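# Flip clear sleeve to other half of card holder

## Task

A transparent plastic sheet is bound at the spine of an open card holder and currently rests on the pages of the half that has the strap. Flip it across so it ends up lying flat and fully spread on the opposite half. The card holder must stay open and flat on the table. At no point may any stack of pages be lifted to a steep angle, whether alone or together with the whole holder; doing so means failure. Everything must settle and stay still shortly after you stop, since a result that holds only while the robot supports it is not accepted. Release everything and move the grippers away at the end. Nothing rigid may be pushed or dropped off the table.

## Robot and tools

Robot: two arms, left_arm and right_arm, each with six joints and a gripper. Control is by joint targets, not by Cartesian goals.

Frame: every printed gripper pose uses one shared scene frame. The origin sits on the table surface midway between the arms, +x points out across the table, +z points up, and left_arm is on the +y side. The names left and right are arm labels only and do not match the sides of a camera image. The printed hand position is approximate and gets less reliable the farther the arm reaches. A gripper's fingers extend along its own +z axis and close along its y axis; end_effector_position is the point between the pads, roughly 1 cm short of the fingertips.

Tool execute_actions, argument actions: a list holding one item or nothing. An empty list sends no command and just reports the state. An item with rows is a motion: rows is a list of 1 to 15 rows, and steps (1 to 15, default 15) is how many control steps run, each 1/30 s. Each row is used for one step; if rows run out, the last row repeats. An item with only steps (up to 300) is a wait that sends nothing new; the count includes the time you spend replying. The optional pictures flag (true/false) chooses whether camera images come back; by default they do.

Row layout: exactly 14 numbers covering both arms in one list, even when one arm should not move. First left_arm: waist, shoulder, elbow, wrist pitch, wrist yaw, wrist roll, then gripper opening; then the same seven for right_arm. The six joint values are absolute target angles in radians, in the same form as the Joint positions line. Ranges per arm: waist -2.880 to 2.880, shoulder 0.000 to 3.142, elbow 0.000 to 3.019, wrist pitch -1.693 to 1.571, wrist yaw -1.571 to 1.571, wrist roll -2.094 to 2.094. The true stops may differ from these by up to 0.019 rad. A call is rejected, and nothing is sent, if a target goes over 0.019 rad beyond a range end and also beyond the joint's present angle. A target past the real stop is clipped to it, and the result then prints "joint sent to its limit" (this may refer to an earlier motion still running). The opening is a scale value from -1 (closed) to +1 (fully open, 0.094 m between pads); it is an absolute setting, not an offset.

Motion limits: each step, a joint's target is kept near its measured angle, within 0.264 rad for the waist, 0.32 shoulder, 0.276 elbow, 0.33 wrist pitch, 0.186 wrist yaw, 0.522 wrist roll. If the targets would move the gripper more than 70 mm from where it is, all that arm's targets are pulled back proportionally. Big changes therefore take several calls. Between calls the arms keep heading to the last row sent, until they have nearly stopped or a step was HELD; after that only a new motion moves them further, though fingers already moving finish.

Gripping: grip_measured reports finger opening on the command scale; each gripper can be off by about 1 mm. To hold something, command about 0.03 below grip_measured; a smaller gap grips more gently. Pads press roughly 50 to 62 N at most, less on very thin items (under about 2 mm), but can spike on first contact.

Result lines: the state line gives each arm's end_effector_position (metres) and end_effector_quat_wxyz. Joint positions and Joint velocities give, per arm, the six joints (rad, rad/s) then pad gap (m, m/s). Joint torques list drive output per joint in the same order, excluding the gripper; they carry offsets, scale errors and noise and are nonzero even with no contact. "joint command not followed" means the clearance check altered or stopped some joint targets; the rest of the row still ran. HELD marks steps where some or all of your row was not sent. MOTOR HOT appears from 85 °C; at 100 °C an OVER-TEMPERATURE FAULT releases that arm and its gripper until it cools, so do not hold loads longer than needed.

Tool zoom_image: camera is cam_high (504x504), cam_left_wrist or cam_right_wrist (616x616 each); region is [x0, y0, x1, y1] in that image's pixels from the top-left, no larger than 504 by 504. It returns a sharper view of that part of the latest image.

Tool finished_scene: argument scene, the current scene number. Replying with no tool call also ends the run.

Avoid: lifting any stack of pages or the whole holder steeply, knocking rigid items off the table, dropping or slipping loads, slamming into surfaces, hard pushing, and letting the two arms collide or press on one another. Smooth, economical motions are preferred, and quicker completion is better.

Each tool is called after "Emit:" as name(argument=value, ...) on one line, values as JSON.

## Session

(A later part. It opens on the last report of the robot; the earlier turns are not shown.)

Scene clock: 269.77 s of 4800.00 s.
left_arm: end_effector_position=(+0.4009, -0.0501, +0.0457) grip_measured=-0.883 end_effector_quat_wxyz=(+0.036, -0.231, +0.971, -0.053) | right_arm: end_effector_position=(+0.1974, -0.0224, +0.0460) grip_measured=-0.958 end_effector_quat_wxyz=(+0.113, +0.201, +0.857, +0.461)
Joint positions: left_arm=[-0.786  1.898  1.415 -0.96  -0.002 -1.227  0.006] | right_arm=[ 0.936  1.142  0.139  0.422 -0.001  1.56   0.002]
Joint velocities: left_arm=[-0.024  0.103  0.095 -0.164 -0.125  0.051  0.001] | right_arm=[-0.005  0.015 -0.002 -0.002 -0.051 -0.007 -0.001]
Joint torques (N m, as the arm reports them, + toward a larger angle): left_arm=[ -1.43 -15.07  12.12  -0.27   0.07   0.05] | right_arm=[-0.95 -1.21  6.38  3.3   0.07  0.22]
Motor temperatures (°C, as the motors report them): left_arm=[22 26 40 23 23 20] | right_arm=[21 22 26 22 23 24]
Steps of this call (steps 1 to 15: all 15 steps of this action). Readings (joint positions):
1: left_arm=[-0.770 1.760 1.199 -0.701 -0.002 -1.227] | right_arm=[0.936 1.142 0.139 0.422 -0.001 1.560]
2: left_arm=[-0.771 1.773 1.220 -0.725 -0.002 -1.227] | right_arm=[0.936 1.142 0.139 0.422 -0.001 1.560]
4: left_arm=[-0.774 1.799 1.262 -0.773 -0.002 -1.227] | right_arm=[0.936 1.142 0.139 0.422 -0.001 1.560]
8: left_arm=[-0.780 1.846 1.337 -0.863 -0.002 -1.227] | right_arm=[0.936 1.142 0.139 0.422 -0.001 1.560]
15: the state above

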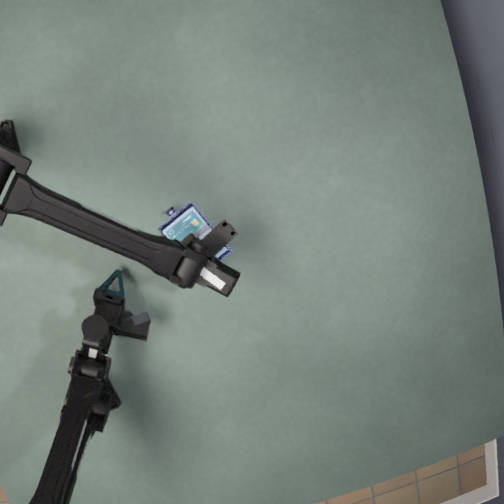

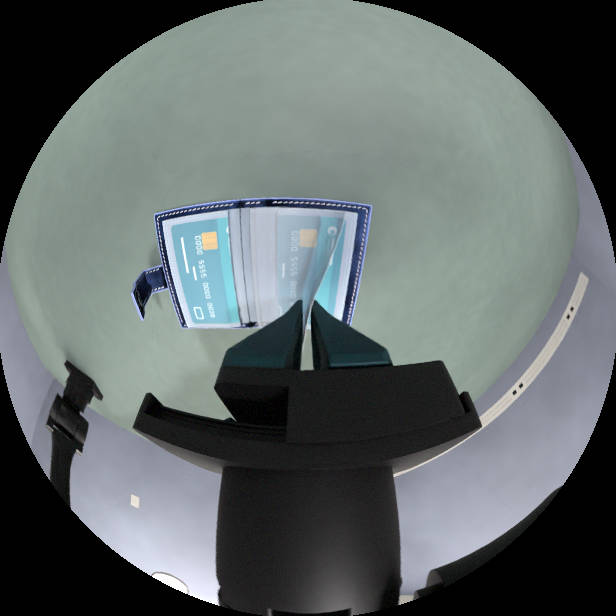

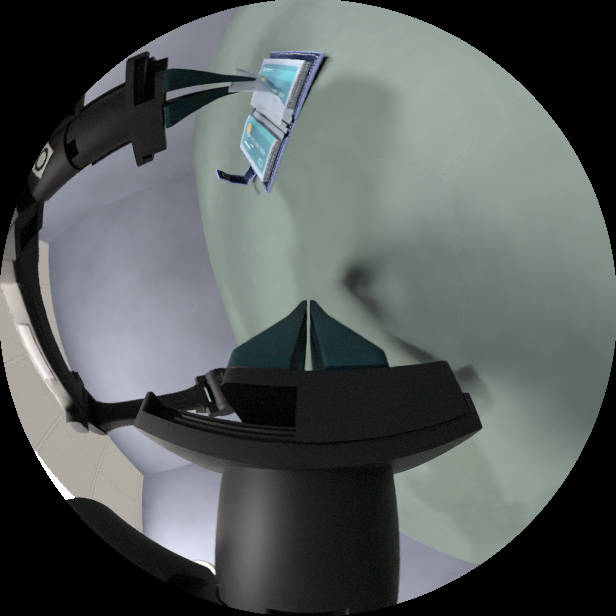

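The sheet is over on the far side. Open, then lift away.

Emit:
execute_actions(actions=[{"rows":[[-0.797,1.925,1.47,-0.985,0,-1.21,-0.78,0.94,1.15,0.145,0.445,0,1.57,-0.96],[-0.797,1.925,1.47,-0.985,0,-1.21,-0.64,0.94,1.15,0.145,0.445,0,1.57,-0.96],[-0.797,1.925,1.47,-0.985,0,-1.21,-0.5,0.94,1.15,0.145,0.445,0,1.57,-0.96],[-0.797,1.925,1.47,-0.985,0,-1.21,-0.36,0.94,1.15,0.145,0.445,0,1.57,-0.96],[-0.797,1.925,1.47,-0.985,0,-1.21,-0.22,0.94,1.15,0.145,0.445,0,1.57,-0.96],[-0.797,1.925,1.47,-0.985,0,-1.21,-0.08,0.94,1.15,0.145,0.445,0,1.57,-0.96],[-0.797,1.925,1.47,-0.985,0,-1.21,0.06,0.94,1.15,0.145,0.445,0,1.57,-0.96],[-0.797,1.925,1.47,-0.985,0,-1.21,0.2,0.94,1.15,0.145,0.445,0,1.57,-0.96],[-0.797,1.925,1.47,-0.985,0,-1.21,0.34,0.94,1.15,0.145,0.445,0,1.57,-0.96],[-0.797,1.925,1.47,-0.985,0,-1.21,0.48,0.94,1.15,0.145,0.445,0,1.57,-0.96],[-0.797,1.92,1.47,-0.985,0,-1.21,0.62,0.94,1.15,0.145,0.445,0,1.57,-0.96],[-0.797,1.915,1.47,-0.985,0,-1.21,0.76,0.94,1.15,0.145,0.445,0,1.57,-0.96],[-0.797,1.91,1.47,-0.985,0,-1.21,0.9,0.94,1.15,0.145,0.445,0,1.57,-0.96],[-0.797,1.905,1.47,-0.985,0,-1.21,1,0.94,1.15,0.145,0.445,0,1.57,-0.96],[-0.797,1.9,1.47,-0.985,0,-1.21,1,0.94,1.15,0.145,0.445,0,1.57,-0.96]],"steps":15}], pictures=false)

Emit:
execute_actions(actions=[{"rows":[[-0.797,1.89,1.46,-0.985,0,-1.21,1,0.94,1.15,0.145,0.445,0,1.57,-0.96],[-0.797,1.88,1.45,-0.985,0,-1.21,1,0.94,1.15,0.145,0.445,0,1.57,-0.96],[-0.797,1.868,1.44,-0.985,0,-1.21,1,0.94,1.15,0.145,0.445,0,1.57,-0.96],[-0.797,1.854,1.43,-0.985,0,-1.21,1,0.94,1.15,0.145,0.445,0,1.57,-0.96],[-0.797,1.839,1.42,-0.985,0,-1.21,1,0.94,1.15,0.145,0.445,0,1.57,-0.96],[-0.797,1.823,1.42,-0.985,0,-1.21,1,0.94,1.15,0.145,0.445,0,1.57,-0.96],[-0.79,1.806,1.42,-0.985,0,-1.21,1,0.94,1.15,0.145,0.445,0,1.57,-0.96],[-0.78,1.789,1.42,-0.985,0,-1.21,1,0.94,1.15,0.145,0.445,0,1.57,-0.96],[-0.77,1.772,1.42,-0.985,0,-1.21,1,0.94,1.15,0.145,0.445,0,1.57,-0.96],[-0.76,1.755,1.415,-0.985,0,-1.21,1,0.94,1.15,0.145,0.445,0,1.57,-0.96],[-0.745,1.738,1.41,-0.985,0,-1.21,1,0.94,1.15,0.145,0.445,0,1.57,-0.96],[-0.73,1.721,1.4,-0.985,0,-1.21,1,0.94,1.15,0.145,0.445,0,1.57,-0.96],[-0.71,1.704,1.39,-0.985,0,-1.21,1,0.94,1.15,0.145,0.445,0,1.57,-0.96],[-0.69,1.687,1.378,-0.985,0,-1.21,1,0.94,1.15,0.145,0.445,0,1.57,-0.96],[-0.667,1.67,1.365,-0.985,0,-1.21,1,0.94,1.15,0.145,0.445,0,1.57,-0.96]],"steps":15}], pictures=false)

Emit:
execute_actions(actions=[{"rows":[[-0.643,1.653,1.35,-0.985,0,-1.21,1,0.94,1.15,0.145,0.445,0,1.57,-0.96],[-0.618,1.636,1.335,-0.985,0,-1.21,1,0.94,1.15,0.145,0.445,0,1.57,-0.96],[-0.592,1.619,1.32,-0.985,0,-1.21,1,0.94,1.15,0.145,0.445,0,1.57,-0.96],[-0.566,1.603,1.305,-0.985,0,-1.21,1,0.94,1.15,0.145,0.445,0,1.57,-0.96],[-0.54,1.588,1.29,-0.985,0,-1.21,1,0.94,1.15,0.145,0.445,0,1.57,-0.96],[-0.515,1.574,1.276,-0.985,0,-1.21,1,0.94,1.15,0.145,0.445,0,1.57,-0.96],[-0.491,1.561,1.263,-0.985,0,-1.21,1,0.94,1.15,0.145,0.445,0,1.57,-0.96],[-0.469,1.549,1.251,-0.985,0,-1.21,1,0.94,1.15,0.145,0.445,0,1.57,-0.96],[-0.449,1.538,1.24,-0.985,0,-1.21,1,0.94,1.15,0.145,0.445,0,1.57,-0.96],[-0.431,1.528,1.23,-0.985,0,-1.21,1,0.94,1.15,0.145,0.445,0,1.57,-0.96],[-0.416,1.52,1.222,-0.985,0,-1.21,1,0.94,1.15,0.145,0.445,0,1.57,-0.96],[-0.404,1.513,1.215,-0.985,0,-1.21,1,0.94,1.15,0.145,0.445,0,1.57,-0.96],[-0.395,1.507,1.209,-0.985,0,-1.21,1,0.94,1.15,0.145,0.445,0,1.57,-0.96],[-0.389,1.503,1.204,-0.985,0,-1.21,1,0.94,1.15,0.145,0.445,0,1.57,-0.96],[-0.386,1.5,1.2,-0.985,0,-1.21,1,0.94,1.15,0.145,0.445,0,1.57,-0.96]],"steps":15}])

Emit:
zoom_image(camera="cam_right_wrist", region=[190, 30, 360, 200])

Emit:
zoom_image(camera="cam_high", region=[140, 185, 250, 295])

Scene clock: 293.60 s of 4800.00 s.
left_arm: end_effector_position=(+0.3995, -0.0494, +0.0451) grip_measured=+0.992 end_effector_quat_wxyz=(+0.033, -0.230, +0.971, -0.048) | right_arm: end_effector_position=(+0.1974, -0.0224, +0.0460) grip_measured=-0.958 end_effector_quat_wxyz=(+0.113, +0.201, +0.857, +0.461)
Joint positions: left_arm=[-0.787  1.901  1.419 -0.971 -0.002 -1.227  0.094] | right_arm=[ 0.936  1.142  0.139  0.422 -0.001  1.56   0.002]
Joint velocities: left_arm=[-0.005 -0.005 -0.007  0.017 -0.051  0.007  0.027] | right_arm=[-0.005 -0.005 -0.007  0.017 -0.007  0.007  0.001]
Joint torques (N m, as the arm reports them, + toward a larger angle): left_arm=[ -1.86 -16.96  12.06  -0.28   0.07   0.05] | right_arm=[-1.14 -0.79  6.49  3.31  0.07  0.22]
Motor temperatures (°C, as the motors report them): left_arm=[22 27 41 23 23 20] | right_arm=[21 22 26 22 23 24]
Steps of this call (steps 1 to 30: the robot went on to your last target; steps 31 to 90: nothing new was sent; then 20.33 s passed at rest; steps 91 to 105: all 15 steps of this action). Readings (joint positions):
91: left_arm=[-0.787 1.901 1.419 -0.971 -0.002 -1.227] | right_arm=[0.936 1.142 0.139 0.422 -0.001 1.560]
92: left_arm=[-0.787 1.901 1.419 -0.971 -0.002 -1.227] | right_arm=[0.936 1.142 0.139 0.422 -0.001 1.560]
94: left_arm=[-0.787 1.901 1.419 -0.971 -0.002 -1.227] | right_arm=[0.936 1.142 0.139 0.422 -0.001 1.560]
98: left_arm=[-0.787 1.901 1.419 -0.971 -0.002 -1.227] | right_arm=[0.936 1.142 0.139 0.422 -0.001 1.560]
105: the state above

Scene clock: 294.10 s of 4800.00 s.
left_arm: end_effector_position=(+0.4162, -0.0313, +0.1423) grip_measured=+1.000 end_effector_quat_wxyz=(+0.081, -0.249, +0.958, -0.117) | right_arm: end_effector_position=(+0.1974, -0.0224, +0.0460) grip_measured=-0.958 end_effector_quat_wxyz=(+0.113, +0.201, +0.857, +0.461)
Joint positions: left_arm=[-0.743  1.714  1.402 -0.973 -0.001 -1.226  0.094] | right_arm=[ 0.936  1.142  0.139  0.422 -0.001  1.56   0.002]
Joint velocities: left_arm=[ 0.503 -0.737 -0.203 -0.002  0.095  0.007  0.   ] | right_arm=[-0.015 -0.015  0.017 -0.017  0.022  0.037  0.   ]
Joint torques (N m, as the arm reports them, + toward a larger angle): left_arm=[  3.16 -15.19   7.45   0.1   -0.01   0.06] | right_arm=[-0.94 -1.17  6.55  3.33  0.08  0.22]
Motor temperatures (°C, as the motors report them): left_arm=[22 27 41 23 23 20] | right_arm=[21 22 26 22 23 24]
Steps of this call (steps 1 to 15: all 15 steps of this action). Readings (joint positions):
1: left_arm=[-0.787 1.901 1.419 -0.971 -0.002 -1.227] | right_arm=[0.936 1.142 0.139 0.422 -0.001 1.560]
2: left_arm=[-0.787 1.901 1.419 -0.971 -0.002 -1.227] | right_arm=[0.936 1.142 0.139 0.422 -0.001 1.560]
4: left_arm=[-0.787 1.899 1.419 -0.972 -0.002 -1.227] | right_arm=[0.936 1.142 0.139 0.422 -0.001 1.560]
8: left_arm=[-0.787 1.866 1.419 -0.973 -0.002 -1.227] | right_arm=[0.936 1.142 0.139 0.422 -0.001 1.560]
15: the state above

Scene clock: 294.60 s of 4800.00 s.
left_arm: end_effector_position=(+0.4565, +0.1707, +0.1587) grip_measured=+1.000 end_effector_quat_wxyz=(+0.100, -0.417, +0.898, -0.101) | right_arm: end_effector_position=(+0.1974, -0.0224, +0.0460) grip_measured=-0.958 end_effector_quat_wxyz=(+0.113, +0.201, +0.857, +0.461)
Joint positions: left_arm=[-0.383  1.527  1.215 -0.973 -0.001 -1.226  0.094] | right_arm=[ 0.936  1.142  0.139  0.422 -0.001  1.56   0.002]
Joint velocities: left_arm=[ 0.142 -0.132 -0.144 -0.007 -0.007 -0.022  0.   ] | right_arm=[-0.005 -0.015 -0.002 -0.007  0.051 -0.022 -0.002]
Joint torques (N m, as the arm reports them, + toward a larger angle): left_arm=[ -1.89 -13.66   8.78   0.05   0.02   0.05] | right_arm=[-1.21 -0.74  6.51  3.2   0.09  0.22]
Motor temperatures (°C, as the motors report them): left_arm=[22 27 41 23 23 20] | right_arm=[21 22 26 22 23 24]
Steps of this call (steps 1 to 15: all 15 steps of this action). Readings (joint positions):
1: left_arm=[-0.724 1.690 1.393 -0.973 -0.001 -1.226] | right_arm=[0.936 1.142 0.139 0.422 -0.001 1.560]
2: left_arm=[-0.700 1.666 1.382 -0.973 -0.001 -1.226] | right_arm=[0.936 1.142 0.139 0.422 -0.001 1.560]
4: left_arm=[-0.641 1.625 1.355 -0.973 -0.001 -1.226] | right_arm=[0.936 1.142 0.139 0.422 -0.001 1.560]
8: left_arm=[-0.510 1.570 1.293 -0.973 -0.001 -1.226] | right_arm=[0.936 1.142 0.139 0.422 -0.001 1.560]
15: the state above

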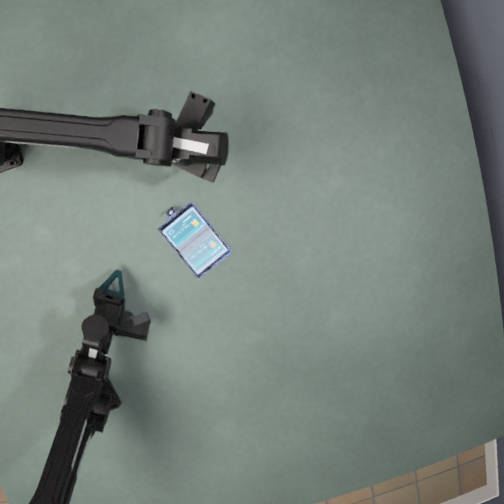

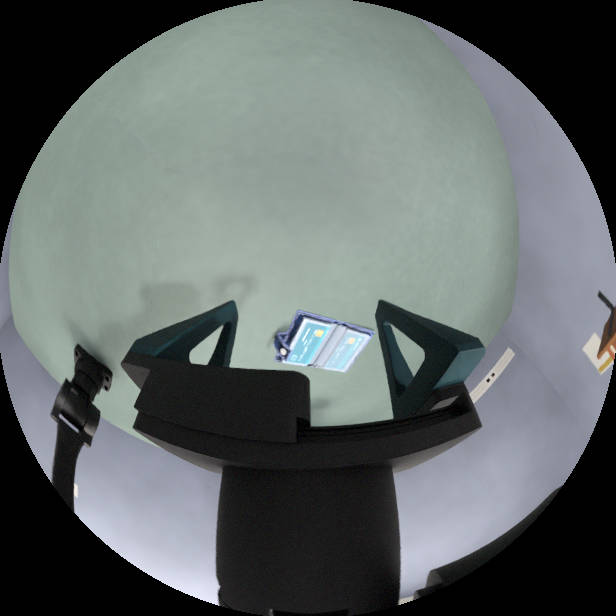

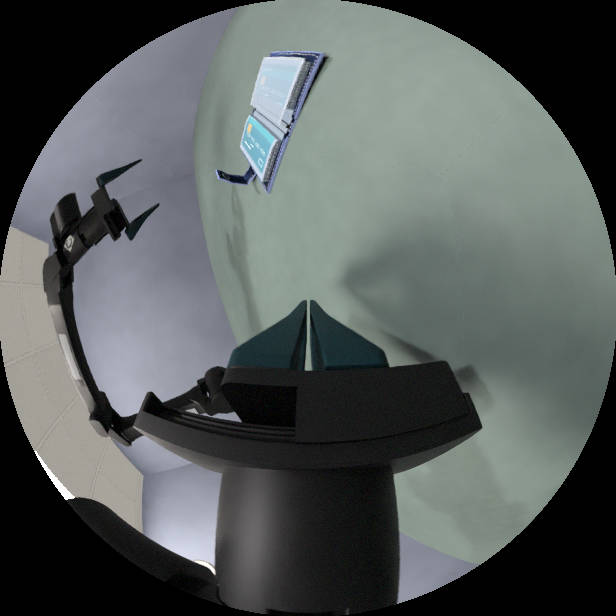

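Region (190, 30, 360, 200) of cam_right_wrist's 616x616 image, scaled by 2.965, with more detail than that image has.

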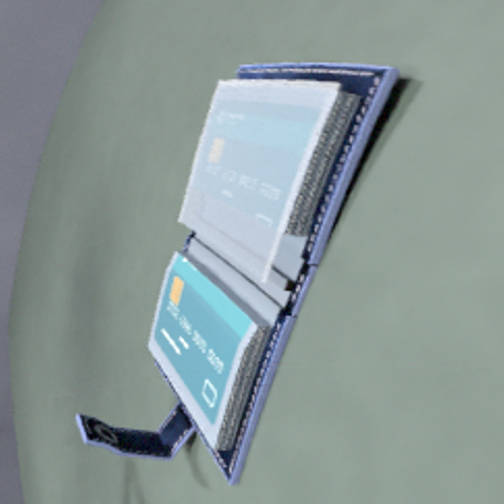

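Region (140, 185, 250, 295) of cam_high's 504x504 image, scaled by 4.582, with more detail than that image has.

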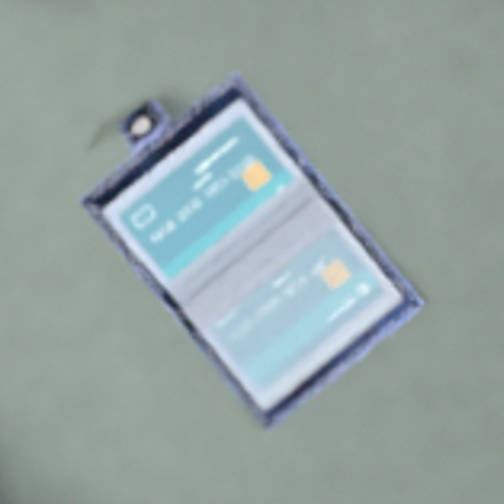

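The sheet lies flat on the far half and both arms are clear.

Emit:
finished_scene(scene=2)

The scene is finished: the task was done.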